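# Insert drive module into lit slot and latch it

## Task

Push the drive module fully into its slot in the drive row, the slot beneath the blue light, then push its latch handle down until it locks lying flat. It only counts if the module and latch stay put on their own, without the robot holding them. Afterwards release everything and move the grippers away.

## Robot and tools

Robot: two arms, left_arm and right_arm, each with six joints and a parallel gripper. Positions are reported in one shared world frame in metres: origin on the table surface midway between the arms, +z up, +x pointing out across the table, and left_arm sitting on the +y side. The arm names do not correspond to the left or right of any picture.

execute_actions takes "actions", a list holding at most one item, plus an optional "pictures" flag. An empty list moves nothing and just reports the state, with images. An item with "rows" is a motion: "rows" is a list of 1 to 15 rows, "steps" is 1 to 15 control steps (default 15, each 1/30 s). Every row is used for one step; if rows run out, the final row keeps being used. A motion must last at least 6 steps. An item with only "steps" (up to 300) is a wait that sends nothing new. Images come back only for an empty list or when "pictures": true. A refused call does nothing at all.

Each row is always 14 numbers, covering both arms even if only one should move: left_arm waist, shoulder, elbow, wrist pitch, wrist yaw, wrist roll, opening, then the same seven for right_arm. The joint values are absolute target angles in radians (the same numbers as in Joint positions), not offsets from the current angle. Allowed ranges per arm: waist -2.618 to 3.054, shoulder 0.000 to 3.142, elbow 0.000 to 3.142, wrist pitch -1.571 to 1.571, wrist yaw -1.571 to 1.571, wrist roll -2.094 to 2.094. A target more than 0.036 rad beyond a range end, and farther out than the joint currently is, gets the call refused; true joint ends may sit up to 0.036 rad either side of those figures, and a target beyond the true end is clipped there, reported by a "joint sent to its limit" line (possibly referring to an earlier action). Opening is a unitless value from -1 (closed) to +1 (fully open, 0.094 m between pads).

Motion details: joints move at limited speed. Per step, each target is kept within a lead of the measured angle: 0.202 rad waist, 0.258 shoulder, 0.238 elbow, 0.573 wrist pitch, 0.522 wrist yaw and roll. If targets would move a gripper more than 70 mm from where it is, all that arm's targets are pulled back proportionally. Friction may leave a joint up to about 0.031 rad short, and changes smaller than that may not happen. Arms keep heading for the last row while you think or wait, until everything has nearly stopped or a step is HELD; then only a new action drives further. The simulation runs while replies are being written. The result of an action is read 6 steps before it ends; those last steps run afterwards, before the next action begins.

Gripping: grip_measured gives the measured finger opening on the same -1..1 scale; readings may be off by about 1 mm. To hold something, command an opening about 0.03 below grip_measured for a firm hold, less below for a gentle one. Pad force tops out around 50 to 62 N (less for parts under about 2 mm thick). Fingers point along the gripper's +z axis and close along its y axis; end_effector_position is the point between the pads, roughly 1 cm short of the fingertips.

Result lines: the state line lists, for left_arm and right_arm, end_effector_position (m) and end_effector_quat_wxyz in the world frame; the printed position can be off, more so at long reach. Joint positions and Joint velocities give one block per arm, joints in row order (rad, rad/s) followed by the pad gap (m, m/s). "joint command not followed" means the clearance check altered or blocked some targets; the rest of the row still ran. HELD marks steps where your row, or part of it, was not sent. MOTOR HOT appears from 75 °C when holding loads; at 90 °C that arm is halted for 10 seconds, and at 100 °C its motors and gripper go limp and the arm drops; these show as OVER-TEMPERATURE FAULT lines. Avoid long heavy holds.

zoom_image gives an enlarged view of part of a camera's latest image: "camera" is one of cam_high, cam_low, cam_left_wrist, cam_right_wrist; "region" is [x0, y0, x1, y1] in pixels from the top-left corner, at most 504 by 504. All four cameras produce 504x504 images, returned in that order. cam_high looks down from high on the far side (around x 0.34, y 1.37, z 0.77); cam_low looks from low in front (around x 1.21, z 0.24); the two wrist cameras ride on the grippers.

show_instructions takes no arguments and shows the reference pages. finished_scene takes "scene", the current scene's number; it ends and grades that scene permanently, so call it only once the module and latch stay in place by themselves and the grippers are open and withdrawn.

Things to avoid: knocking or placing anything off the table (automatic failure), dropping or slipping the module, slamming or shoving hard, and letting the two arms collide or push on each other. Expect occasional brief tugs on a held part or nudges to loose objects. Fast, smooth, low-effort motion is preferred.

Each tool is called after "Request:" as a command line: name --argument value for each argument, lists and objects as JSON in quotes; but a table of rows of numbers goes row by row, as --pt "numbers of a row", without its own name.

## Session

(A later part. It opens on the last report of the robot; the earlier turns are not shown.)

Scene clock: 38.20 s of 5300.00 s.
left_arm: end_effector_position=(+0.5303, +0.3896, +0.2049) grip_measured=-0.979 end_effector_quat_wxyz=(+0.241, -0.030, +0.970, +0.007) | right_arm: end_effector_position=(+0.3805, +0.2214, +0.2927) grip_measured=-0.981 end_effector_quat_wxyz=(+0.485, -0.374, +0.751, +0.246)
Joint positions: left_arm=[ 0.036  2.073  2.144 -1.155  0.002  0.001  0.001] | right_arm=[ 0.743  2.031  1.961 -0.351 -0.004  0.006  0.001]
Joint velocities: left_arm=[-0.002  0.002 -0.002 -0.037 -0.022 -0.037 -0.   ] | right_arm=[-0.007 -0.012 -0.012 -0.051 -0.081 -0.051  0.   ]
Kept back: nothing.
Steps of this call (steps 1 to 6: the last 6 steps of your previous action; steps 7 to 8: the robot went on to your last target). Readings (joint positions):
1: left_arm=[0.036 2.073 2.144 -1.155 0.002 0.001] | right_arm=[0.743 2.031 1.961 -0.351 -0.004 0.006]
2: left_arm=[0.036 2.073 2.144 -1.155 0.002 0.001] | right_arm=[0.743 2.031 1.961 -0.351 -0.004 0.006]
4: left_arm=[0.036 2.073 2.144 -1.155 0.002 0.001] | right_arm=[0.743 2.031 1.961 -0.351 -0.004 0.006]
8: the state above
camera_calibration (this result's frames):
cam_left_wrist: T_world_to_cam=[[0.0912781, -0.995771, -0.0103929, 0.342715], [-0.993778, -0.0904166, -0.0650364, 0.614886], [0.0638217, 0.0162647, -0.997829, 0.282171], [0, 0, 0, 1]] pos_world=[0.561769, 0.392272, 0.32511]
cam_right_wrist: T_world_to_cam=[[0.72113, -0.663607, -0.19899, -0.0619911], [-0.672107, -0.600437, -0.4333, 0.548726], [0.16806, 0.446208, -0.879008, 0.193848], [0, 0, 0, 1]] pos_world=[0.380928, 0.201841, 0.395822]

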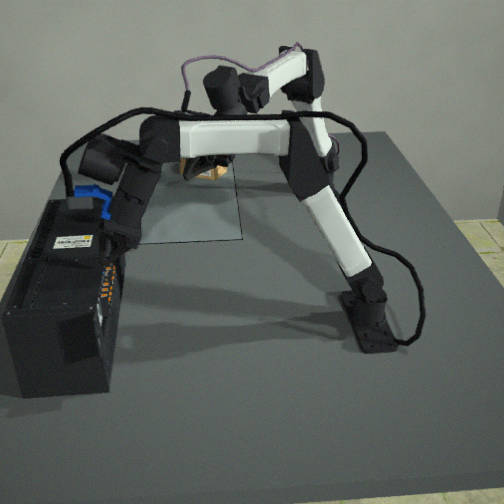

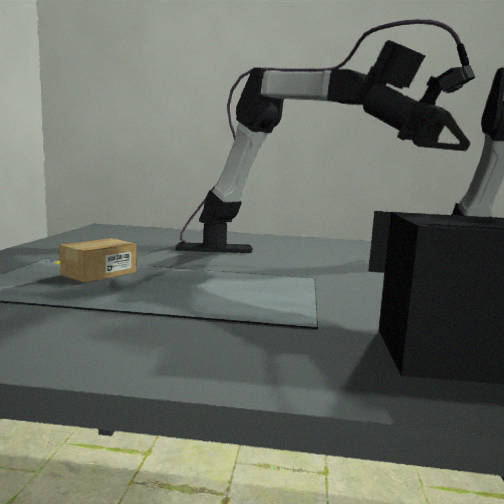

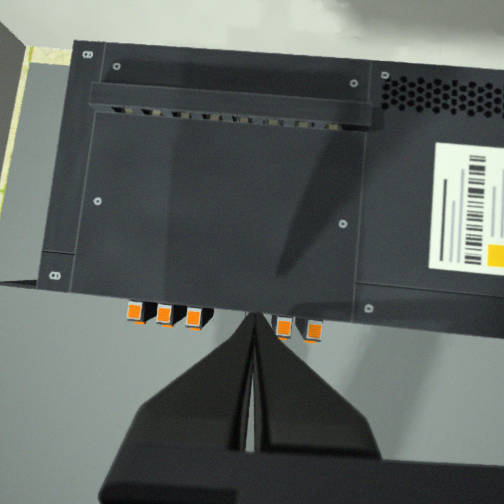

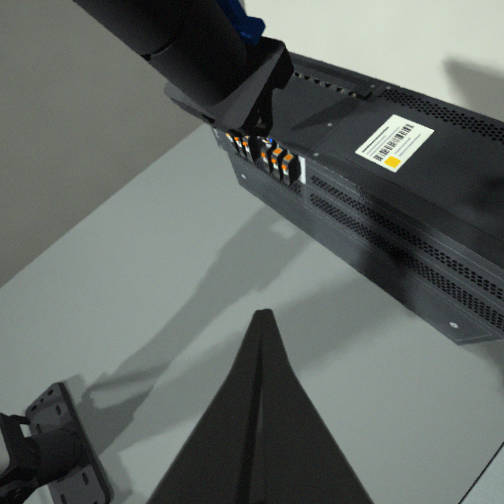

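Request:
execute_actions --actions '[{"rows":[[0.045,2.112,2.13,-1.16,0,0,-1,0.74,2.01,1.98,-0.34,0,0,-1]],"steps":14}]'

Request:
execute_actions --actions '[{"steps":8}]' --pictures true

Request:
zoom_image --camera "cam_right_wrist" --region '[225, 100, 305, 180]'

Request:
zoom_image --camera "cam_high" --region '[80, 240, 140, 300]'

Scene clock: 38.73 s of 5300.00 s.
left_arm: end_effector_position=(+0.5334, +0.3898, +0.1928) grip_measured=-0.979 end_effector_quat_wxyz=(+0.231, -0.030, +0.973, +0.007) | right_arm: end_effector_position=(+0.3805, +0.2214, +0.2927) grip_measured=-0.981 end_effector_quat_wxyz=(+0.485, -0.374, +0.751, +0.246)
Joint positions: left_arm=[ 0.036  2.099  2.144 -1.151  0.002  0.001  0.001] | right_arm=[ 0.743  2.031  1.961 -0.351 -0.004  0.006  0.001]
Joint velocities: left_arm=[-0.017  0.017 -0.017  0.066 -0.066 -0.022 -0.   ] | right_arm=[-0.007 -0.017  0.012 -0.007  0.037 -0.037 -0.   ]
Steps of this call (steps 1 to 8: the robot went on to your last target; steps 9 to 16: the first 8 steps of this action). Readings (joint positions):
9: left_arm=[0.036 2.075 2.144 -1.155 0.002 0.001] | right_arm=[0.743 2.031 1.961 -0.351 -0.004 0.006]
10: left_arm=[0.036 2.078 2.144 -1.155 0.002 0.001] | right_arm=[0.743 2.031 1.961 -0.351 -0.004 0.006]
12: left_arm=[0.036 2.089 2.144 -1.155 0.002 0.001] | right_arm=[0.743 2.031 1.961 -0.351 -0.004 0.006]
16: the state above

Scene clock: 39.00 s of 5300.00 s.
left_arm: end_effector_position=(+0.5335, +0.3898, +0.1929) grip_measured=-0.979 end_effector_quat_wxyz=(+0.231, -0.030, +0.973, +0.007) | right_arm: end_effector_position=(+0.3805, +0.2214, +0.2927) grip_measured=-0.981 end_effector_quat_wxyz=(+0.485, -0.374, +0.751, +0.246)
Joint positions: left_arm=[ 0.036  2.099  2.144 -1.15   0.002  0.001  0.001] | right_arm=[ 0.743  2.031  1.961 -0.351 -0.004  0.006  0.001]
Joint velocities: left_arm=[-0.007 -0.017 -0.017  0.037  0.022  0.007 -0.   ] | right_arm=[ 0.017 -0.007 -0.002 -0.066  0.022 -0.007 -0.001]
Kept back: nothing.
Steps of this call (steps 1 to 6: the last 6 steps of your previous action; steps 7 to 8: the robot went on to your last target). Readings (joint positions):
1: left_arm=[0.036 2.099 2.144 -1.150 0.002 0.001] | right_arm=[0.743 2.031 1.961 -0.351 -0.004 0.006]
2: left_arm=[0.036 2.099 2.144 -1.150 0.002 0.001] | right_arm=[0.743 2.031 1.961 -0.351 -0.004 0.006]
4: left_arm=[0.036 2.099 2.144 -1.150 0.002 0.001] | right_arm=[0.743 2.031 1.961 -0.351 -0.004 0.006]
8: the state above
camera_calibration (this result's frames):
cam_left_wrist: T_world_to_cam=[[0.09105, -0.995786, -0.011006, 0.342743], [-0.994938, -0.0904893, -0.0437142, 0.613845], [0.0425341, 0.0149305, -0.998983, 0.282052], [0, 0, 0, 1]] pos_world=[0.567533, 0.392634, 0.312372]
cam_right_wrist: T_world_to_cam=[[0.72113, -0.663607, -0.19899, -0.0619911], [-0.672107, -0.600437, -0.4333, 0.548726], [0.16806, 0.446208, -0.879008, 0.193848], [0, 0, 0, 1]] pos_world=[0.380928, 0.201841, 0.395822]

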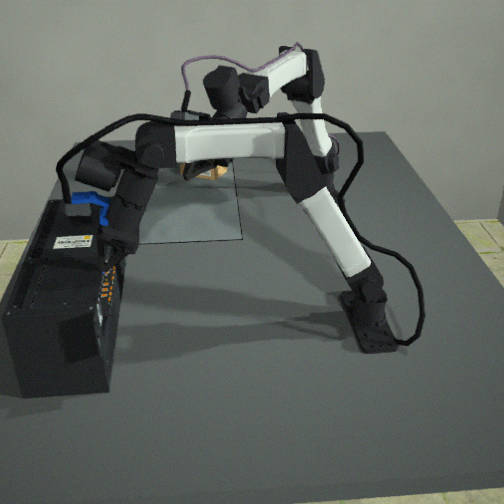

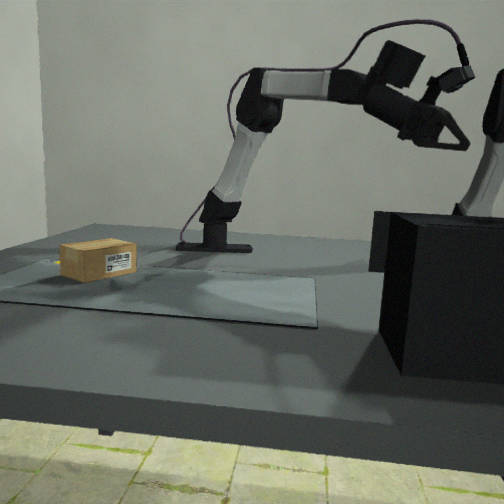

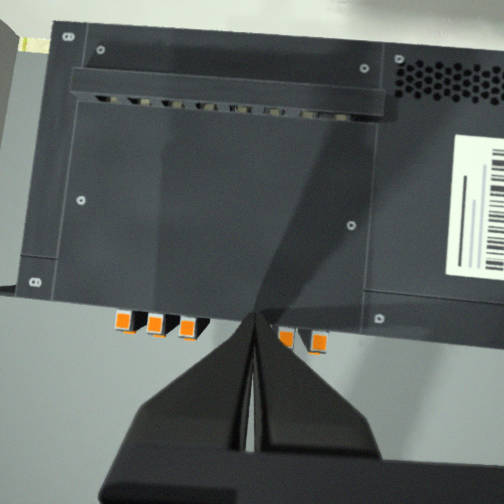

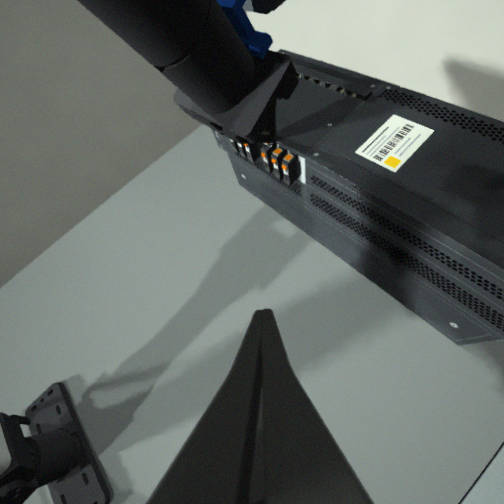

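Region (225, 100, 305, 180) of cam_right_wrist's 504x504 image, scaled by 6.300, with more detail than that image has.

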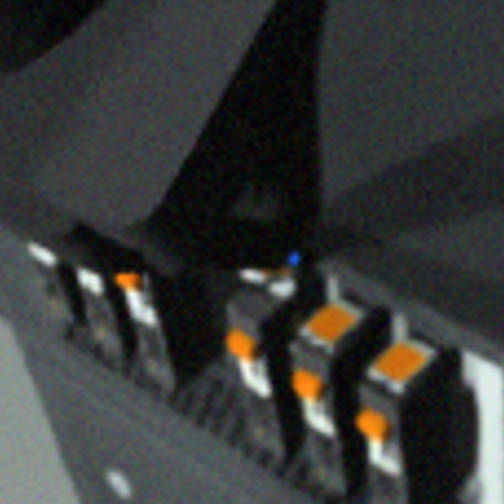

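Region (80, 240, 140, 300) of cam_high's 504x504 image, scaled by 8.400, with more detail than that image has.

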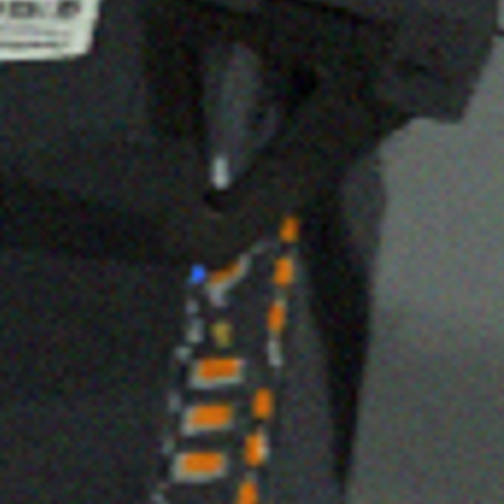

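Behind the handle, resting on the edge. Drag back with q4 (−x, down).

Request:
execute_actions --actions '[{"rows":[[0.045,2.1,2.135,-1.18,0,0,-1,0.74,2.01,1.98,-0.34,0,0,-1],[0.045,2.1,2.135,-1.2,0,0,-1,0.74,2.01,1.98,-0.34,0,0,-1],[0.045,2.1,2.135,-1.22,0,0,-1,0.74,2.01,1.98,-0.34,0,0,-1]],"steps":15}]'

Request:
execute_actions --actions '[{"steps":8}]' --pictures true

Request:
zoom_image --camera "cam_high" --region '[80, 240, 140, 300]'

Scene clock: 39.67 s of 5300.00 s.
left_arm: end_effector_position=(+0.5326, +0.3898, +0.1925) grip_measured=-0.979 end_effector_quat_wxyz=(+0.229, -0.030, +0.973, +0.007) | right_arm: end_effector_position=(+0.3805, +0.2214, +0.2927) grip_measured=-0.981 end_effector_quat_wxyz=(+0.485, -0.374, +0.751, +0.246)
Joint positions: left_arm=[ 0.036  2.099  2.144 -1.154  0.002  0.001  0.001] | right_arm=[ 0.743  2.031  1.961 -0.351 -0.004  0.006  0.001]
Joint velocities: left_arm=[ 0.017  0.002 -0.007 -0.022  0.007  0.007 -0.002] | right_arm=[-0.002  0.002 -0.022 -0.037 -0.095  0.081  0.   ]
Steps of this call (steps 1 to 11: the robot went on to your last target; steps 12 to 20: the first 9 steps of this action). Readings (joint positions):
12: left_arm=[0.036 2.099 2.144 -1.150 0.002 0.001] | right_arm=[0.743 2.031 1.961 -0.351 -0.004 0.006]
13: left_arm=[0.036 2.099 2.144 -1.151 0.002 0.001] | right_arm=[0.743 2.031 1.961 -0.351 -0.004 0.006]
15: left_arm=[0.036 2.099 2.144 -1.154 0.002 0.001] | right_arm=[0.743 2.031 1.961 -0.351 -0.004 0.006]
19: left_arm=[0.036 2.099 2.144 -1.154 0.002 0.001] | right_arm=[0.743 2.031 1.961 -0.351 -0.004 0.006]
20: the state above

Scene clock: 39.93 s of 5300.00 s.
left_arm: end_effector_position=(+0.5326, +0.3898, +0.1925) grip_measured=-0.979 end_effector_quat_wxyz=(+0.229, -0.030, +0.973, +0.007) | right_arm: end_effector_position=(+0.3805, +0.2214, +0.2927) grip_measured=-0.981 end_effector_quat_wxyz=(+0.485, -0.374, +0.751, +0.246)
Joint positions: left_arm=[ 0.036  2.099  2.144 -1.154  0.002  0.001  0.001] | right_arm=[ 0.743  2.031  1.961 -0.351 -0.004  0.006  0.001]
Joint velocities: left_arm=[ 0.007 -0.017 -0.017 -0.037  0.007  0.007  0.001] | right_arm=[-0.017 -0.002  0.007 -0.051 -0.081  0.007  0.   ]
Kept back: nothing.
Steps of this call (steps 1 to 6: the last 6 steps of your previous action; steps 7 to 8: the robot went on to your last target). Readings (joint positions):
1: left_arm=[0.036 2.099 2.144 -1.154 0.002 0.001] | right_arm=[0.743 2.031 1.961 -0.351 -0.004 0.006]
2: left_arm=[0.036 2.099 2.144 -1.154 0.002 0.001] | right_arm=[0.743 2.031 1.961 -0.351 -0.004 0.006]
4: left_arm=[0.036 2.099 2.144 -1.154 0.002 0.001] | right_arm=[0.743 2.031 1.961 -0.351 -0.004 0.006]
8: the state above
camera_calibration (this result's frames):
cam_left_wrist: T_world_to_cam=[[0.0910079, -0.995788, -0.011115, 0.342807], [-0.995097, -0.0904993, -0.0399043, 0.612344], [0.0387304, 0.0146921, -0.999142, 0.283819], [0, 0, 0, 1]] pos_world=[0.567151, 0.39261, 0.311821]
cam_right_wrist: T_world_to_cam=[[0.72113, -0.663607, -0.19899, -0.0619911], [-0.672107, -0.600437, -0.4333, 0.548726], [0.16806, 0.446208, -0.879008, 0.193848], [0, 0, 0, 1]] pos_world=[0.380928, 0.201841, 0.395822]

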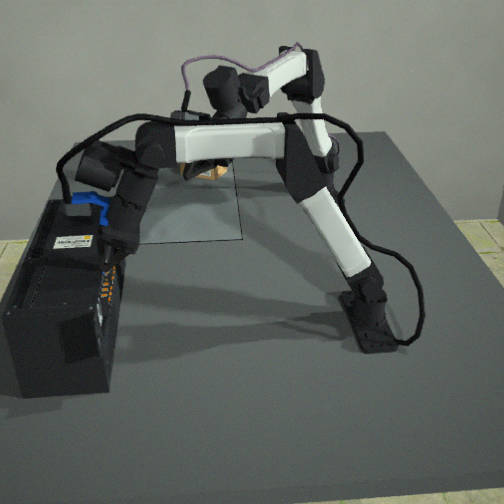

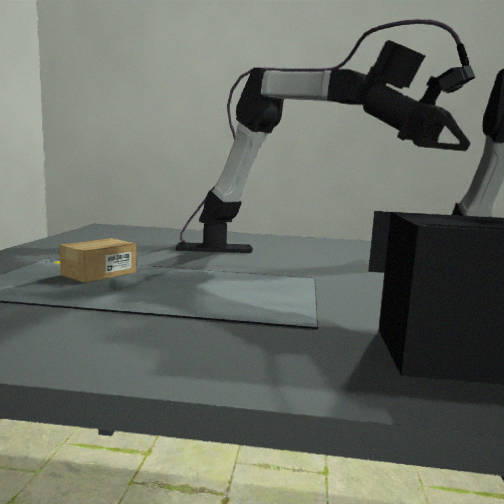

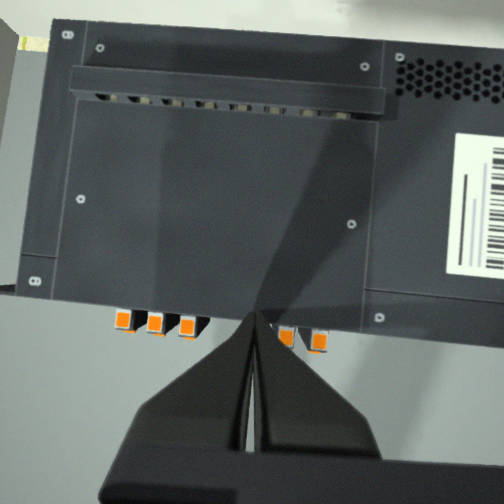

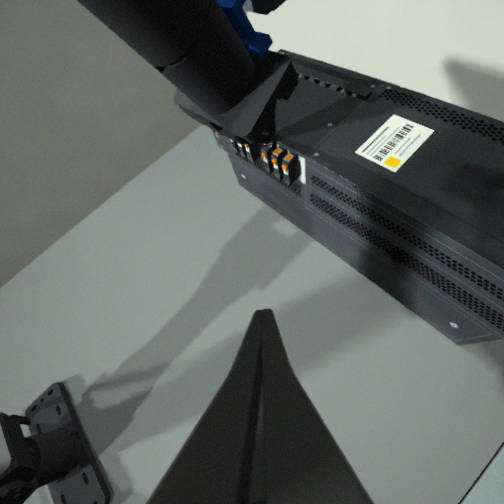

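Region (80, 240, 140, 300) of cam_high's 504x504 image, scaled by 8.400, with more detail than that image has.

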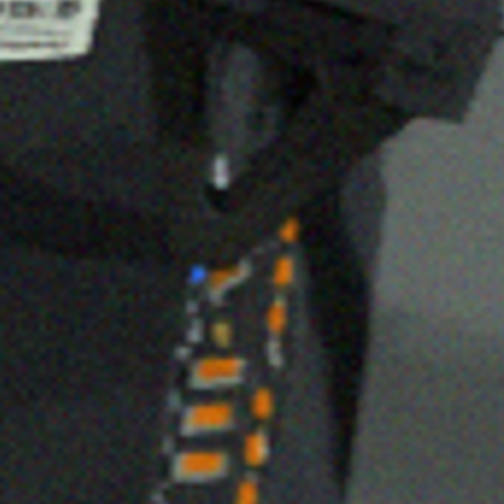

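Request:
execute_actions --actions '[{"rows":[[0.045,2.078,2.15,-1.21,0,0,-1,0.74,2.01,1.98,-0.34,0,0,-1]],"steps":15}]'

Request:
execute_actions --actions '[{"steps":8}]' --pictures true

Request:
zoom_image --camera "cam_high" --region '[80, 240, 140, 300]'

Scene clock: 40.60 s of 5300.00 s.
left_arm: end_effector_position=(+0.5326, +0.3898, +0.1925) grip_measured=-0.979 end_effector_quat_wxyz=(+0.229, -0.030, +0.973, +0.007) | right_arm: end_effector_position=(+0.3805, +0.2214, +0.2927) grip_measured=-0.981 end_effector_quat_wxyz=(+0.485, -0.374, +0.751, +0.246)
Joint positions: left_arm=[ 0.036  2.099  2.144 -1.154  0.002  0.001  0.001] | right_arm=[ 0.743  2.031  1.961 -0.351 -0.004  0.006  0.001]
Joint velocities: left_arm=[ 0.002  0.002  0.002 -0.051  0.007  0.037  0.   ] | right_arm=[ 0.007 -0.022 -0.012  0.037  0.007 -0.095  0.   ]
Steps of this call (steps 1 to 11: the robot went on to your last target; steps 12 to 20: the first 9 steps of this action). Readings (joint positions):
12: left_arm=[0.036 2.099 2.144 -1.154 0.002 0.001] | right_arm=[0.743 2.031 1.961 -0.351 -0.004 0.006]
13: left_arm=[0.036 2.099 2.144 -1.154 0.002 0.001] | right_arm=[0.743 2.031 1.961 -0.351 -0.004 0.006]
15: left_arm=[0.036 2.099 2.144 -1.154 0.002 0.001] | right_arm=[0.743 2.031 1.961 -0.351 -0.004 0.006]
19: left_arm=[0.036 2.099 2.144 -1.154 0.002 0.001] | right_arm=[0.743 2.031 1.961 -0.351 -0.004 0.006]
20: the state above

Scene clock: 40.87 s of 5300.00 s.
left_arm: end_effector_position=(+0.5326, +0.3898, +0.1925) grip_measured=-0.979 end_effector_quat_wxyz=(+0.229, -0.030, +0.973, +0.007) | right_arm: end_effector_position=(+0.3805, +0.2214, +0.2927) grip_measured=-0.981 end_effector_quat_wxyz=(+0.485, -0.374, +0.751, +0.246)
Joint positions: left_arm=[ 0.036  2.099  2.144 -1.154  0.002  0.001  0.001] | right_arm=[ 0.743  2.031  1.961 -0.351 -0.004  0.006  0.001]
Joint velocities: left_arm=[-0.022 -0.017 -0.002 -0.022 -0.051  0.051 -0.002] | right_arm=[-0.027  0.017 -0.007 -0.037 -0.125 -0.022 -0.001]
Kept back: nothing.
Steps of this call (steps 1 to 6: the last 6 steps of your previous action; steps 7 to 8: the robot went on to your last target). Readings (joint positions):
1: left_arm=[0.036 2.099 2.144 -1.154 0.002 0.001] | right_arm=[0.743 2.031 1.961 -0.351 -0.004 0.006]
2: left_arm=[0.036 2.099 2.144 -1.154 0.002 0.001] | right_arm=[0.743 2.031 1.961 -0.351 -0.004 0.006]
4: left_arm=[0.036 2.099 2.144 -1.154 0.002 0.001] | right_arm=[0.743 2.031 1.961 -0.351 -0.004 0.006]
8: the state above
camera_calibration (this result's frames):
cam_left_wrist: T_world_to_cam=[[0.0910079, -0.995788, -0.011115, 0.342807], [-0.995097, -0.0904993, -0.0399043, 0.612344], [0.0387304, 0.0146921, -0.999142, 0.283819], [0, 0, 0, 1]] pos_world=[0.567151, 0.39261, 0.311821]
cam_right_wrist: T_world_to_cam=[[0.72113, -0.663607, -0.19899, -0.0619911], [-0.672107, -0.600437, -0.4333, 0.548726], [0.16806, 0.446208, -0.879008, 0.193848], [0, 0, 0, 1]] pos_world=[0.380928, 0.201841, 0.395822]

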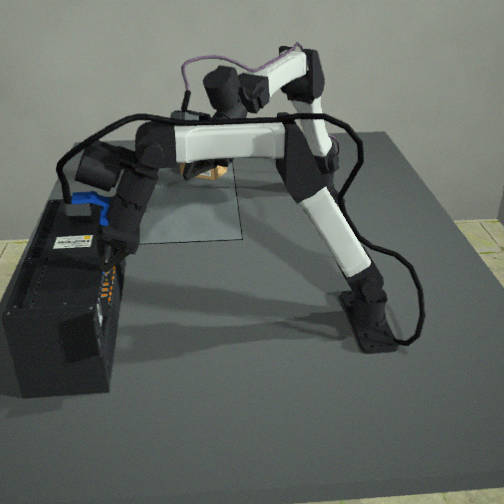

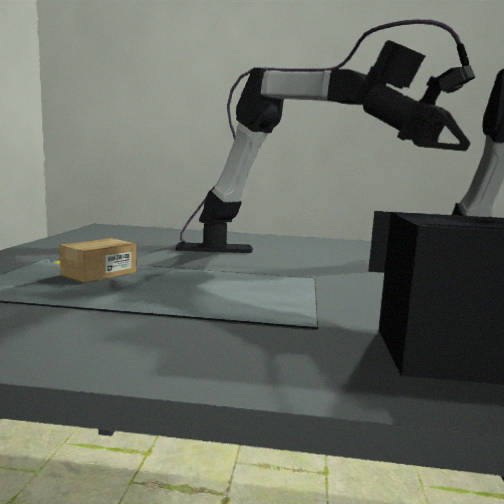

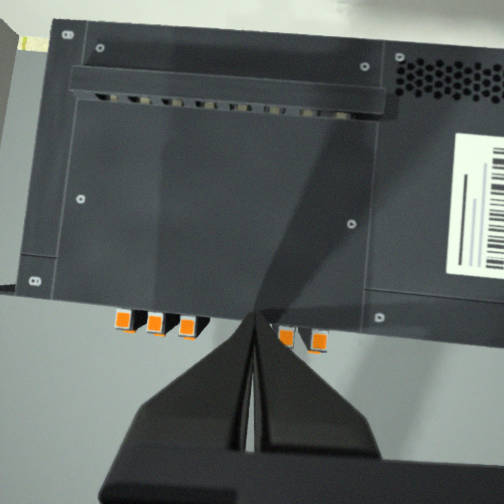

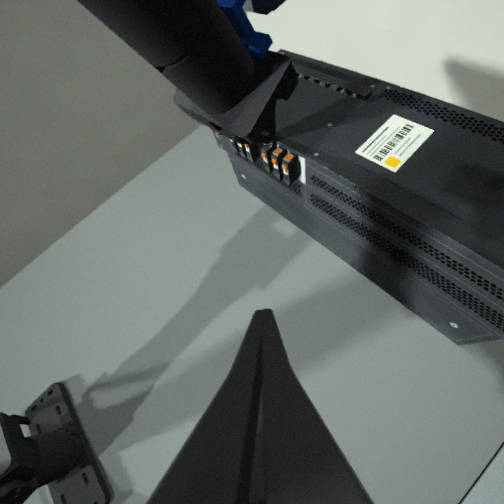

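Region (80, 240, 140, 300) of cam_high's 504x504 image, scaled by 8.400, with more detail than that image has.

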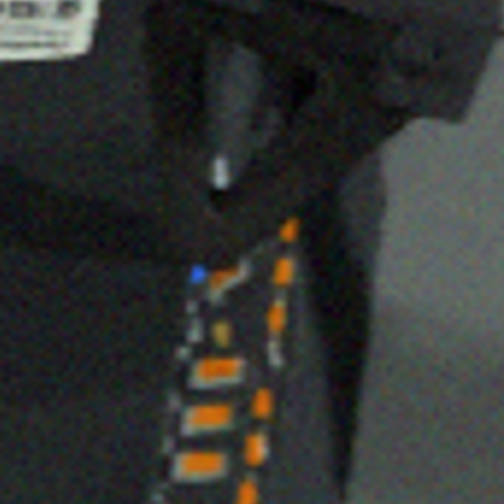

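Request:
execute_actions --actions '[{"rows":[[0.045,2.085,2.14,-1.24,0,0,-1,0.74,2.01,1.98,-0.34,0,0,-1],[0.045,2.085,2.14,-1.26,0,0,-1,0.74,2.01,1.98,-0.34,0,0,-1],[0.045,2.085,2.14,-1.28,0,0,-1,0.74,2.01,1.98,-0.34,0,0,-1],[0.045,2.085,2.14,-1.3,0,0,-1,0.74,2.01,1.98,-0.34,0,0,-1],[0.045,2.085,2.14,-1.32,0,0,-1,0.74,2.01,1.98,-0.34,0,0,-1]],"steps":15}]' --pictures true

Request:
zoom_image --camera "cam_high" --region '[80, 240, 140, 300]'

Scene clock: 41.57 s of 5300.00 s.
left_arm: end_effector_position=(+0.5095, +0.3883, +0.1824) grip_measured=-0.979 end_effector_quat_wxyz=(+0.178, -0.030, +0.983, +0.005) | right_arm: end_effector_position=(+0.3805, +0.2214, +0.2927) grip_measured=-0.981 end_effector_quat_wxyz=(+0.485, -0.374, +0.751, +0.246)
Joint positions: left_arm=[ 0.036  2.099  2.144 -1.257  0.002  0.001  0.001] | right_arm=[ 0.743  2.031  1.961 -0.351 -0.004  0.006  0.001]
Joint velocities: left_arm=[ 0.007 -0.012 -0.022 -0.344  0.007 -0.022 -0.   ] | right_arm=[-0.002 -0.002  0.022 -0.022 -0.007 -0.037 -0.001]
Steps of this call (steps 1 to 12: the robot went on to your last target; steps 13 to 21: the first 9 steps of this action). Readings (joint positions):
13: left_arm=[0.036 2.099 2.144 -1.155 0.002 0.001] | right_arm=[0.743 2.031 1.961 -0.351 -0.004 0.006]
14: left_arm=[0.036 2.099 2.144 -1.157 0.002 0.001] | right_arm=[0.743 2.031 1.961 -0.351 -0.004 0.006]
16: left_arm=[0.036 2.099 2.144 -1.168 0.002 0.001] | right_arm=[0.743 2.031 1.961 -0.351 -0.004 0.006]
20: left_arm=[0.036 2.099 2.144 -1.243 0.002 0.001] | right_arm=[0.743 2.031 1.961 -0.351 -0.004 0.006]
21: the state above
camera_calibration (this result's frames):
cam_left_wrist: T_world_to_cam=[[0.0897163, -0.995869, -0.0139908, 0.344571], [-0.993909, -0.0904248, 0.0630011, 0.569358], [-0.0640059, 0.00825336, -0.997915, 0.329262], [0, 0, 0, 1]] pos_world=[0.556051, 0.391914, 0.297526]
cam_right_wrist: T_world_to_cam=[[0.72113, -0.663607, -0.19899, -0.0619911], [-0.672107, -0.600437, -0.4333, 0.548726], [0.16806, 0.446208, -0.879008, 0.193848], [0, 0, 0, 1]] pos_world=[0.380928, 0.201841, 0.395822]

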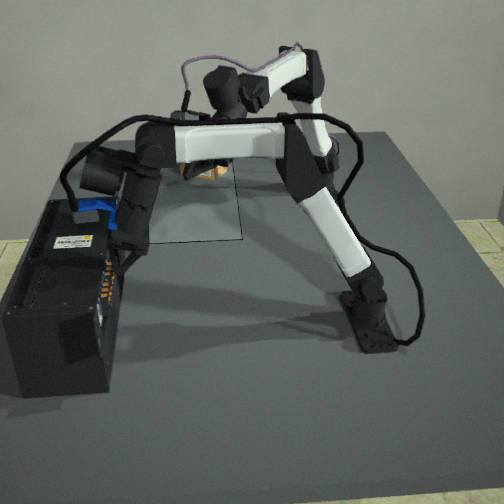

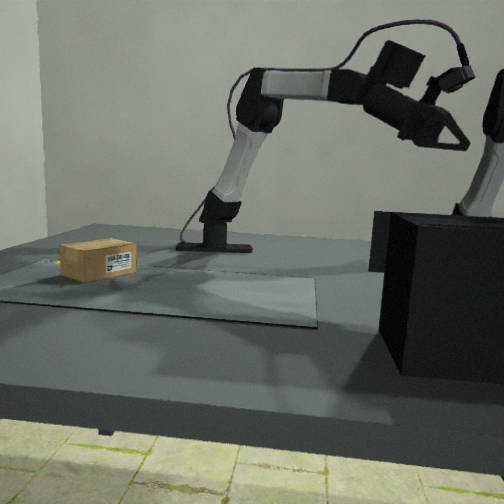

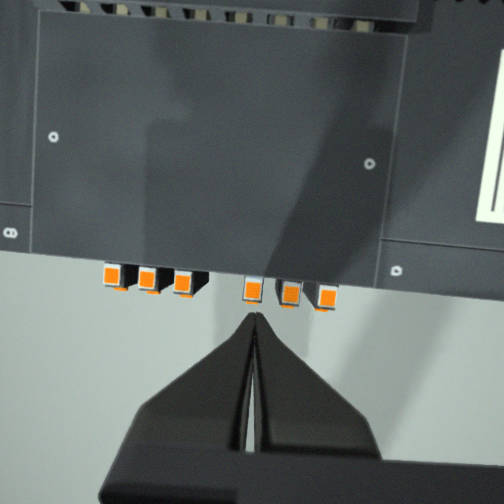

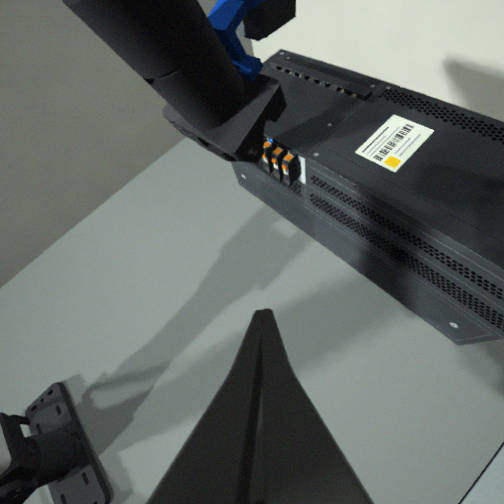

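Region (80, 240, 140, 300) of cam_high's 504x504 image, scaled by 8.400, with more detail than that image has.

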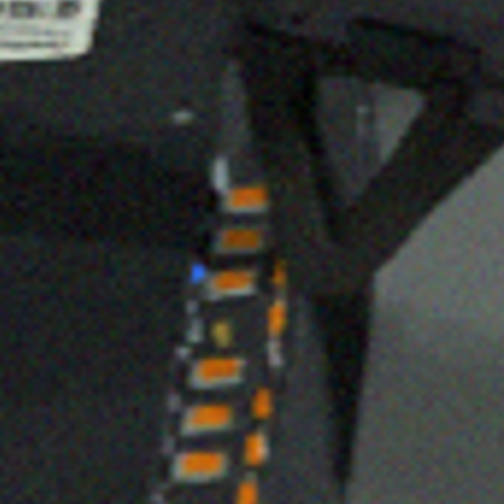

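Looks latched flat. Retreat and verify.

Request:
execute_actions --actions '[{"rows":[[0.045,2.05,2.12,-1.3,0,0,-1,0.74,2.01,1.98,-0.34,0,0,-1],[0.045,2.01,2.09,-1.3,0,0,-1,0.74,2.01,1.98,-0.34,0,0,-1],[0.045,1.96,2.05,-1.3,0,0,-1,0.74,2.01,1.98,-0.34,0,0,-1],[0.06,1.91,2.0,-1.3,0,0,-1,0.74,2.01,1.98,-0.34,0,0,-1],[0.1,1.86,1.95,-1.3,0,0,-1,0.74,2.01,1.98,-0.34,0,0,-1],[0.14,1.81,1.9,-1.3,0,0,-1,0.74,2.01,1.98,-0.34,0,0,-1],[0.18,1.76,1.85,-1.3,0,0,-1,0.74,2.01,1.98,-0.34,0,0,-1],[0.22,1.71,1.8,-1.3,0,0,-1,0.74,2.01,1.98,-0.34,0,0,-1],[0.25,1.67,1.77,-1.3,0,0,-1,0.74,2.01,1.98,-0.34,0,0,-1],[0.27,1.65,1.75,-1.3,0,0,-1,0.74,2.01,1.98,-0.34,0,0,-1]],"steps":15}]'

Request:
execute_actions --actions '[{"steps":12}]' --pictures true

Request:
zoom_image --camera "cam_right_wrist" --region '[215, 110, 305, 200]'

Scene clock: 42.23 s of 5300.00 s.
left_arm: end_effector_position=(+0.4206, +0.4327, +0.2181) grip_measured=-0.979 end_effector_quat_wxyz=(+0.173, -0.092, +0.981, +0.014) | right_arm: end_effector_position=(+0.3805, +0.2214, +0.2927) grip_measured=-0.981 end_effector_quat_wxyz=(+0.485, -0.374, +0.751, +0.246)
Joint positions: left_arm=[ 0.163  1.779  1.851 -1.294  0.006  0.001  0.001] | right_arm=[ 0.743  2.031  1.961 -0.351 -0.004  0.006  0.001]
Joint velocities: left_arm=[ 1.336 -1.56  -1.116  0.022  0.037 -0.037 -0.001] | right_arm=[ 0.012  0.002 -0.012  0.007  0.007  0.007  0.   ]
Steps of this call (steps 1 to 6: the last 6 steps of your previous action; steps 7 to 11: the robot went on to your last target; steps 12 to 20: the first 9 steps of this action). Readings (joint positions):
12: left_arm=[0.036 2.096 2.142 -1.304 0.002 0.001] | right_arm=[0.743 2.031 1.961 -0.351 -0.004 0.006]
13: left_arm=[0.036 2.087 2.131 -1.301 0.002 0.001] | right_arm=[0.743 2.031 1.961 -0.351 -0.004 0.006]
15: left_arm=[0.037 2.034 2.070 -1.295 0.002 0.001] | right_arm=[0.743 2.031 1.961 -0.351 -0.004 0.006]
19: left_arm=[0.119 1.834 1.892 -1.294 0.006 0.001] | right_arm=[0.743 2.031 1.961 -0.351 -0.004 0.006]
20: the state above

Scene clock: 42.63 s of 5300.00 s.
left_arm: end_effector_position=(+0.3800, +0.4701, +0.2389) grip_measured=-0.979 end_effector_quat_wxyz=(+0.191, -0.149, +0.970, +0.032) | right_arm: end_effector_position=(+0.3805, +0.2214, +0.2927) grip_measured=-0.981 end_effector_quat_wxyz=(+0.485, -0.374, +0.751, +0.246)
Joint positions: left_arm=[ 0.278  1.643  1.766 -1.303 -0.006  0.001  0.001] | right_arm=[ 0.743  2.031  1.961 -0.351 -0.004  0.006  0.001]
Joint velocities: left_arm=[-0.002  0.002 -0.007  0.022 -0.066  0.007 -0.   ] | right_arm=[ 0.007 -0.002 -0.022 -0.007  0.022 -0.066  0.   ]
Kept back: nothing.
Steps of this call (steps 1 to 6: the last 6 steps of your previous action; steps 7 to 12: the robot went on to your last target). Readings (joint positions):
1: left_arm=[0.210 1.729 1.818 -1.295 0.005 0.001] | right_arm=[0.743 2.031 1.961 -0.351 -0.004 0.006]
2: left_arm=[0.249 1.691 1.797 -1.299 0.002 0.001] | right_arm=[0.743 2.031 1.961 -0.351 -0.004 0.006]
4: left_arm=[0.286 1.650 1.786 -1.303 -0.005 0.001] | right_arm=[0.743 2.031 1.961 -0.351 -0.004 0.006]
8: left_arm=[0.279 1.643 1.773 -1.303 -0.006 0.001] | right_arm=[0.743 2.031 1.961 -0.351 -0.004 0.006]
12: the state above
camera_calibration (this result's frames):
cam_left_wrist: T_world_to_cam=[[0.329318, -0.944011, -0.0198308, 0.324381], [-0.943519, -0.32981, 0.0315707, 0.545437], [-0.0363435, 0.008314, -0.999305, 0.366566], [0, 0, 0, 1]] pos_world=[0.421129, 0.483062, 0.355524]
cam_right_wrist: T_world_to_cam=[[0.72113, -0.663607, -0.19899, -0.0619911], [-0.672107, -0.600437, -0.4333, 0.548726], [0.16806, 0.446208, -0.879008, 0.193848], [0, 0, 0, 1]] pos_world=[0.380928, 0.201841, 0.395822]

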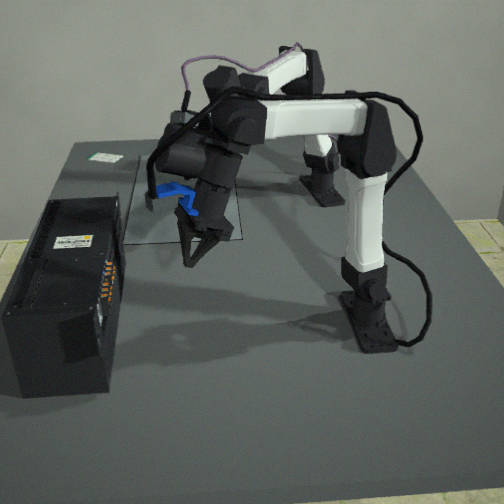

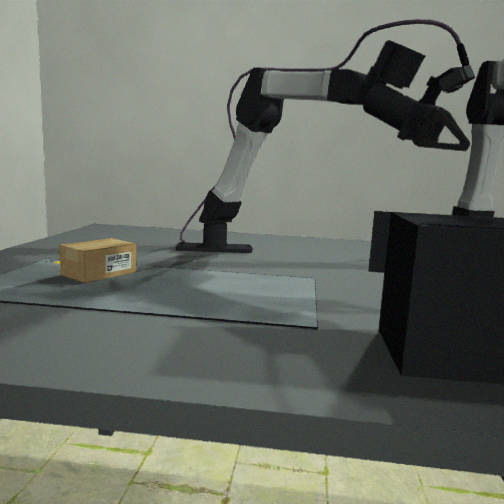

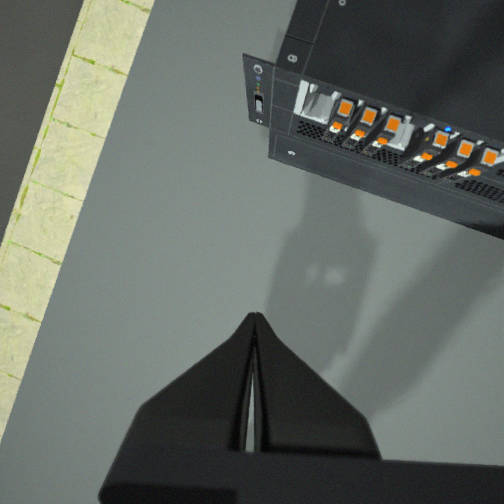

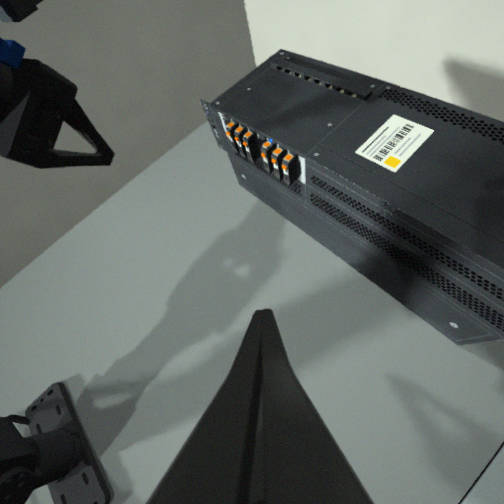

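Region (215, 110, 305, 200) of cam_right_wrist's 504x504 image, scaled by 5.600, with more detail than that image has.

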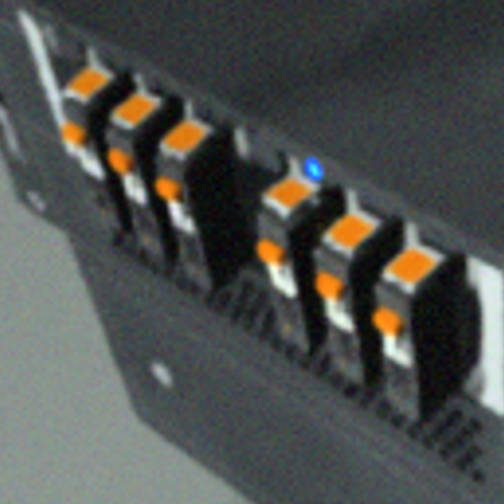

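Request:
zoom_image --camera "cam_left_wrist" --region '[370, 100, 504, 200]'

Request:
zoom_image --camera "cam_high" --region '[90, 255, 130, 295]'

Region (370, 100, 504, 200) of cam_left_wrist's 504x504 image, scaled by 3.761, with more detail than that image has; it fills the top 376 rows of this view, and the rest is white.

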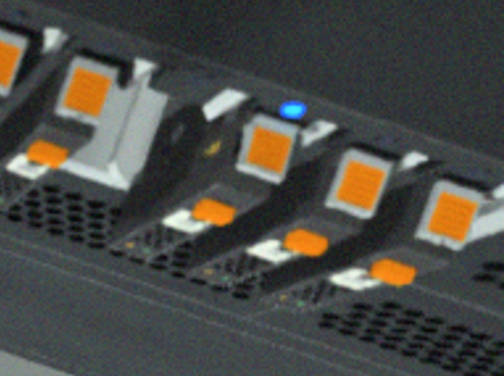

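Region (90, 255, 130, 295) of cam_high's 504x504 image, scaled by 12.600, with more detail than that image has.

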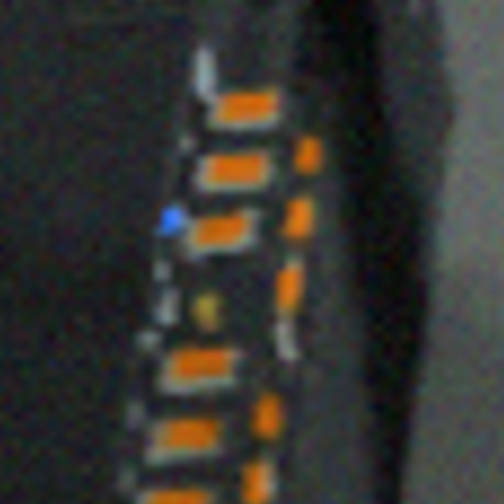

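Request:
execute_actions --actions '[{"rows":[[0.25,1.67,1.81,-1.25,0,0,-1,0.74,2.01,1.98,-0.34,0,0,-1],[0.22,1.7,1.85,-1.2,0,0,-1,0.74,2.01,1.98,-0.34,0,0,-1],[0.18,1.74,1.9,-1.165,0,0,-1,0.74,2.01,1.98,-0.34,0,0,-1],[0.14,1.78,1.95,-1.165,0,0,-1,0.74,2.01,1.98,-0.34,0,0,-1],[0.1,1.82,2.0,-1.165,0,0,-1,0.74,2.01,1.98,-0.34,0,0,-1],[0.07,1.86,2.04,-1.165,0,0,-1,0.74,2.01,1.98,-0.34,0,0,-1],[0.05,1.9,2.08,-1.165,0,0,-1,0.74,2.01,1.98,-0.34,0,0,-1],[0.04,1.94,2.12,-1.165,0,0,-1,0.74,2.01,1.98,-0.34,0,0,-1],[0.03,1.97,2.15,-1.165,0,0,-1,0.74,2.01,1.98,-0.34,0,0,-1],[0.03,2.0,2.17,-1.165,0,0,-1,0.74,2.01,1.98,-0.34,0,0,-1],[0.03,2.02,2.172,-1.165,0,0,-1,0.74,2.01,1.98,-0.34,0,0,-1],[0.03,2.04,2.172,-1.165,0,0,-1,0.74,2.01,1.98,-0.34,0,0,-1],[0.03,2.055,2.172,-1.165,0,0,-1,0.74,2.01,1.98,-0.34,0,0,-1],[0.03,2.065,2.172,-1.165,0,0,-1,0.74,2.01,1.98,-0.34,0,0,-1],[0.03,2.07,2.172,-1.165,0,0,-1,0.74,2.01,1.98,-0.34,0,0,-1]],"steps":15}]'

Request:
execute_actions --actions '[{"steps":18}]'

Scene clock: 43.63 s of 5300.00 s.
left_arm: end_effector_position=(+0.4901, +0.3976, +0.2620) grip_measured=-0.979 end_effector_quat_wxyz=(+0.278, -0.040, +0.960, +0.015) | right_arm: end_effector_position=(+0.3805, +0.2214, +0.2927) grip_measured=-0.981 end_effector_quat_wxyz=(+0.485, -0.374, +0.751, +0.246)
Joint positions: left_arm=[ 0.056  1.887  2.078 -1.198 -0.006  0.001  0.001] | right_arm=[ 0.743  2.031  1.961 -0.351 -0.004  0.006  0.001]
Joint velocities: left_arm=[-0.676  1.111  1.043  0.33   0.022 -0.022 -0.   ] | right_arm=[ 0.002 -0.002 -0.022 -0.066 -0.066 -0.051  0.   ]
Steps of this call (steps 1 to 21: the robot went on to your last target; steps 22 to 30: the first 9 steps of this action). Readings (joint positions):
22: left_arm=[0.276 1.644 1.769 -1.302 -0.006 0.001] | right_arm=[0.743 2.031 1.961 -0.351 -0.004 0.006]
23: left_arm=[0.269 1.653 1.783 -1.299 -0.006 0.001] | right_arm=[0.743 2.031 1.961 -0.351 -0.004 0.006]
25: left_arm=[0.226 1.697 1.853 -1.274 -0.008 0.001] | right_arm=[0.743 2.031 1.961 -0.351 -0.004 0.006]
29: left_arm=[0.082 1.848 2.040 -1.209 -0.008 0.001] | right_arm=[0.743 2.031 1.961 -0.351 -0.004 0.006]
30: the state above

Scene clock: 44.23 s of 5300.00 s.
left_arm: end_effector_position=(+0.5283, +0.3834, +0.2004) grip_measured=-0.979 end_effector_quat_wxyz=(+0.231, -0.024, +0.973, +0.007) | right_arm: end_effector_position=(+0.3805, +0.2214, +0.2927) grip_measured=-0.981 end_effector_quat_wxyz=(+0.485, -0.374, +0.751, +0.246)
Joint positions: left_arm=[ 0.022  2.082  2.149 -1.172 -0.002  0.001  0.001] | right_arm=[ 0.743  2.031  1.961 -0.351 -0.004  0.006  0.001]
Joint velocities: left_arm=[ 0.002  0.002  0.007  0.022 -0.051 -0.007  0.   ] | right_arm=[-0.007 -0.012  0.007  0.007  0.051 -0.037 -0.   ]
Kept back: nothing.
Steps of this call (steps 1 to 6: the last 6 steps of your previous action; steps 7 to 18: the robot went on to your last target). Readings (joint positions):
1: left_arm=[0.036 1.925 2.110 -1.189 -0.004 0.001] | right_arm=[0.743 2.031 1.961 -0.351 -0.004 0.006]
2: left_arm=[0.025 1.957 2.131 -1.181 -0.003 0.001] | right_arm=[0.743 2.031 1.961 -0.351 -0.004 0.006]
4: left_arm=[0.020 2.010 2.146 -1.173 -0.002 0.001] | right_arm=[0.743 2.031 1.961 -0.351 -0.004 0.006]
8: left_arm=[0.022 2.074 2.146 -1.172 -0.002 0.001] | right_arm=[0.743 2.031 1.961 -0.351 -0.004 0.006]
18: the state above

Fix y, then lower via q3 (moves −x too).

Request:
execute_actions --actions '[{"rows":[[0.045,2.082,2.16,-1.175,0,0,-1,0.74,2.01,1.98,-0.34,0,0,-1]],"steps":14}]'

Scene clock: 44.67 s of 5300.00 s.
left_arm: end_effector_position=(+0.5278, +0.3916, +0.2004) grip_measured=-0.979 end_effector_quat_wxyz=(+0.231, -0.032, +0.972, +0.009) | right_arm: end_effector_position=(+0.3805, +0.2214, +0.2927) grip_measured=-0.981 end_effector_quat_wxyz=(+0.485, -0.374, +0.751, +0.246)
Joint positions: left_arm=[ 0.039  2.082  2.149 -1.172 -0.002  0.001  0.001] | right_arm=[ 0.743  2.031  1.961 -0.351 -0.004  0.006  0.001]
Joint velocities: left_arm=[-0.007  0.002 -0.017 -0.051  0.022  0.051 -0.002] | right_arm=[ 0.007 -0.012 -0.017 -0.037 -0.022 -0.051 -0.001]
Steps of this call (steps 1 to 5: the robot went on to your last target; steps 6 to 13: the first 8 steps of this action). Readings (joint positions):
6: left_arm=[0.023 2.082 2.149 -1.172 -0.002 0.001] | right_arm=[0.743 2.031 1.961 -0.351 -0.004 0.006]
7: left_arm=[0.025 2.082 2.149 -1.172 -0.002 0.001] | right_arm=[0.743 2.031 1.961 -0.351 -0.004 0.006]
9: left_arm=[0.031 2.082 2.149 -1.172 -0.002 0.001] | right_arm=[0.743 2.031 1.961 -0.351 -0.004 0.006]
13: the state above

Request:
execute_actions --actions '[{"rows":[[0.04,2.095,2.13,-1.18,0,0,-1,0.74,2.01,1.98,-0.34,0,0,-1],[0.04,2.1,2.122,-1.18,0,0,-1,0.74,2.01,1.98,-0.34,0,0,-1],[0.04,2.104,2.116,-1.18,0,0,-1,0.74,2.01,1.98,-0.34,0,0,-1],[0.04,2.108,2.11,-1.18,0,0,-1,0.74,2.01,1.98,-0.34,0,0,-1],[0.04,2.112,2.105,-1.18,0,0,-1,0.74,2.01,1.98,-0.34,0,0,-1]],"steps":15}]'

Request:
execute_actions --actions '[{"steps":8}]' --pictures true

Request:
zoom_image --camera "cam_high" --region '[80, 240, 140, 300]'

Request:
zoom_image --camera "cam_right_wrist" --region '[225, 100, 305, 180]'

Scene clock: 45.27 s of 5300.00 s.
left_arm: end_effector_position=(+0.5254, +0.3914, +0.1879) grip_measured=-0.979 end_effector_quat_wxyz=(+0.215, -0.032, +0.976, +0.008) | right_arm: end_effector_position=(+0.3805, +0.2214, +0.2927) grip_measured=-0.981 end_effector_quat_wxyz=(+0.485, -0.374, +0.751, +0.246)
Joint positions: left_arm=[ 0.039  2.092  2.128 -1.173 -0.002  0.001  0.001] | right_arm=[ 0.743  2.031  1.961 -0.351 -0.004  0.006  0.001]
Joint velocities: left_arm=[ 0.002 -0.027  0.012  0.037 -0.051  0.007 -0.001] | right_arm=[-0.027 -0.007 -0.012 -0.037  0.081 -0.007 -0.001]
Steps of this call (steps 1 to 6: the last 6 steps of your previous action; steps 7 to 9: the robot went on to your last target; steps 10 to 18: the first 9 steps of this action). Readings (joint positions):
10: left_arm=[0.039 2.082 2.149 -1.172 -0.002 0.001] | right_arm=[0.743 2.031 1.961 -0.351 -0.004 0.006]
11: left_arm=[0.039 2.082 2.149 -1.172 -0.002 0.001] | right_arm=[0.743 2.031 1.961 -0.351 -0.004 0.006]
13: left_arm=[0.039 2.082 2.142 -1.172 -0.002 0.001] | right_arm=[0.743 2.031 1.961 -0.351 -0.004 0.006]
17: left_arm=[0.039 2.092 2.128 -1.173 -0.002 0.001] | right_arm=[0.743 2.031 1.961 -0.351 -0.004 0.006]
18: the state above

Scene clock: 45.53 s of 5300.00 s.
left_arm: end_effector_position=(+0.5254, +0.3914, +0.1879) grip_measured=-0.979 end_effector_quat_wxyz=(+0.215, -0.032, +0.976, +0.008) | right_arm: end_effector_position=(+0.3805, +0.2214, +0.2927) grip_measured=-0.981 end_effector_quat_wxyz=(+0.485, -0.374, +0.751, +0.246)
Joint positions: left_arm=[ 0.039  2.092  2.128 -1.173 -0.002  0.001  0.001] | right_arm=[ 0.743  2.031  1.961 -0.351 -0.004  0.006  0.001]
Joint velocities: left_arm=[ 0.002  0.007  0.007  0.007  0.022 -0.066  0.   ] | right_arm=[-0.017  0.002 -0.007  0.037 -0.066 -0.095  0.001]
Kept back: nothing.
Steps of this call (steps 1 to 6: the last 6 steps of your previous action; steps 7 to 8: the robot went on to your last target). Readings (joint positions):
1: left_arm=[0.039 2.092 2.128 -1.173 -0.002 0.001] | right_arm=[0.743 2.031 1.961 -0.351 -0.004 0.006]
2: left_arm=[0.039 2.092 2.128 -1.173 -0.002 0.001] | right_arm=[0.743 2.031 1.961 -0.351 -0.004 0.006]
4: left_arm=[0.039 2.092 2.128 -1.173 -0.002 0.001] | right_arm=[0.743 2.031 1.961 -0.351 -0.004 0.006]
8: the state above
camera_calibration (this result's frames):
cam_left_wrist: T_world_to_cam=[[0.0951501, -0.995349, -0.0150412, 0.343456], [-0.995413, -0.0949838, -0.011405, 0.601662], [0.00992328, 0.0160574, -0.999822, 0.294216], [0, 0, 0, 1]] pos_world=[0.563303, 0.394283, 0.306191]
cam_right_wrist: T_world_to_cam=[[0.72113, -0.663607, -0.19899, -0.0619911], [-0.672107, -0.600437, -0.4333, 0.548726], [0.16806, 0.446208, -0.879008, 0.193848], [0, 0, 0, 1]] pos_world=[0.380928, 0.201841, 0.395822]

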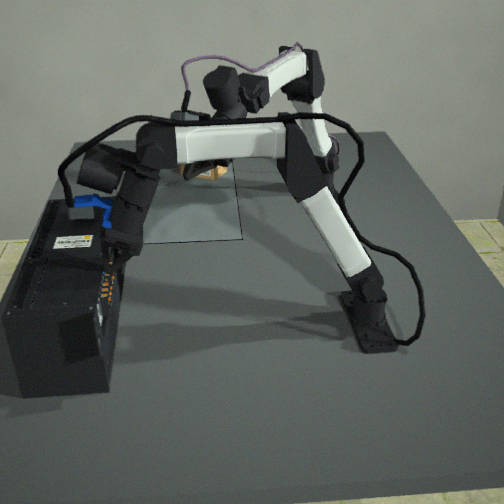

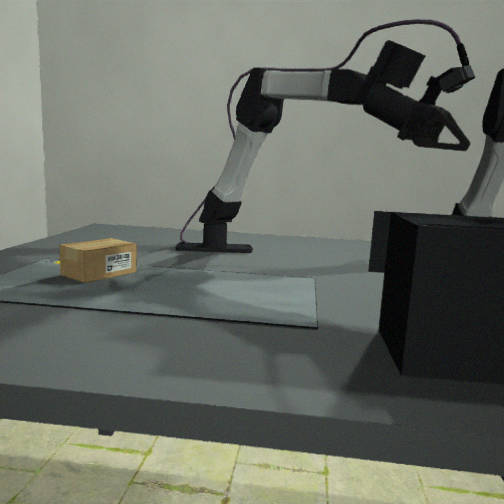

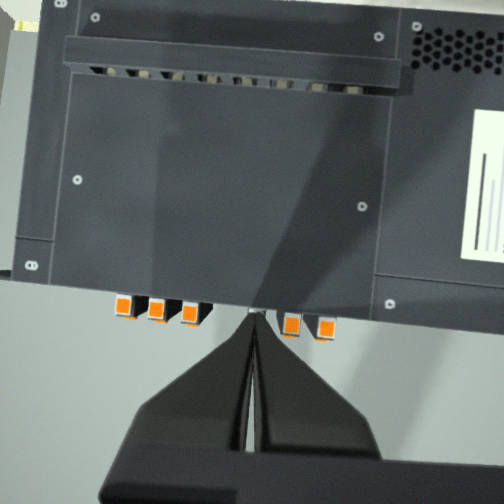

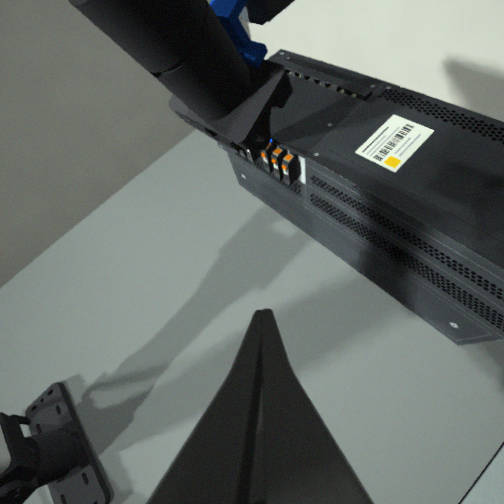

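Region (80, 240, 140, 300) of cam_high's 504x504 image, scaled by 8.400, with more detail than that image has.

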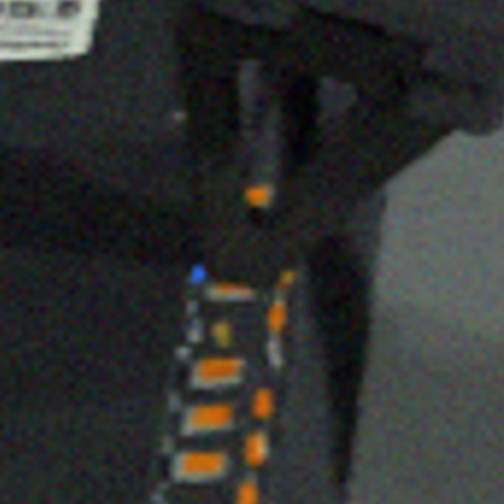

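Region (225, 100, 305, 180) of cam_right_wrist's 504x504 image, scaled by 6.300, with more detail than that image has.

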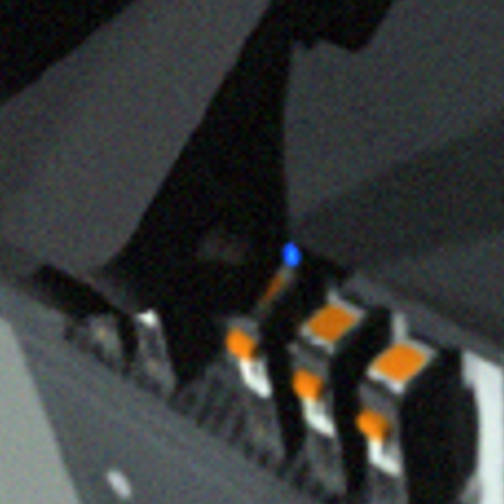

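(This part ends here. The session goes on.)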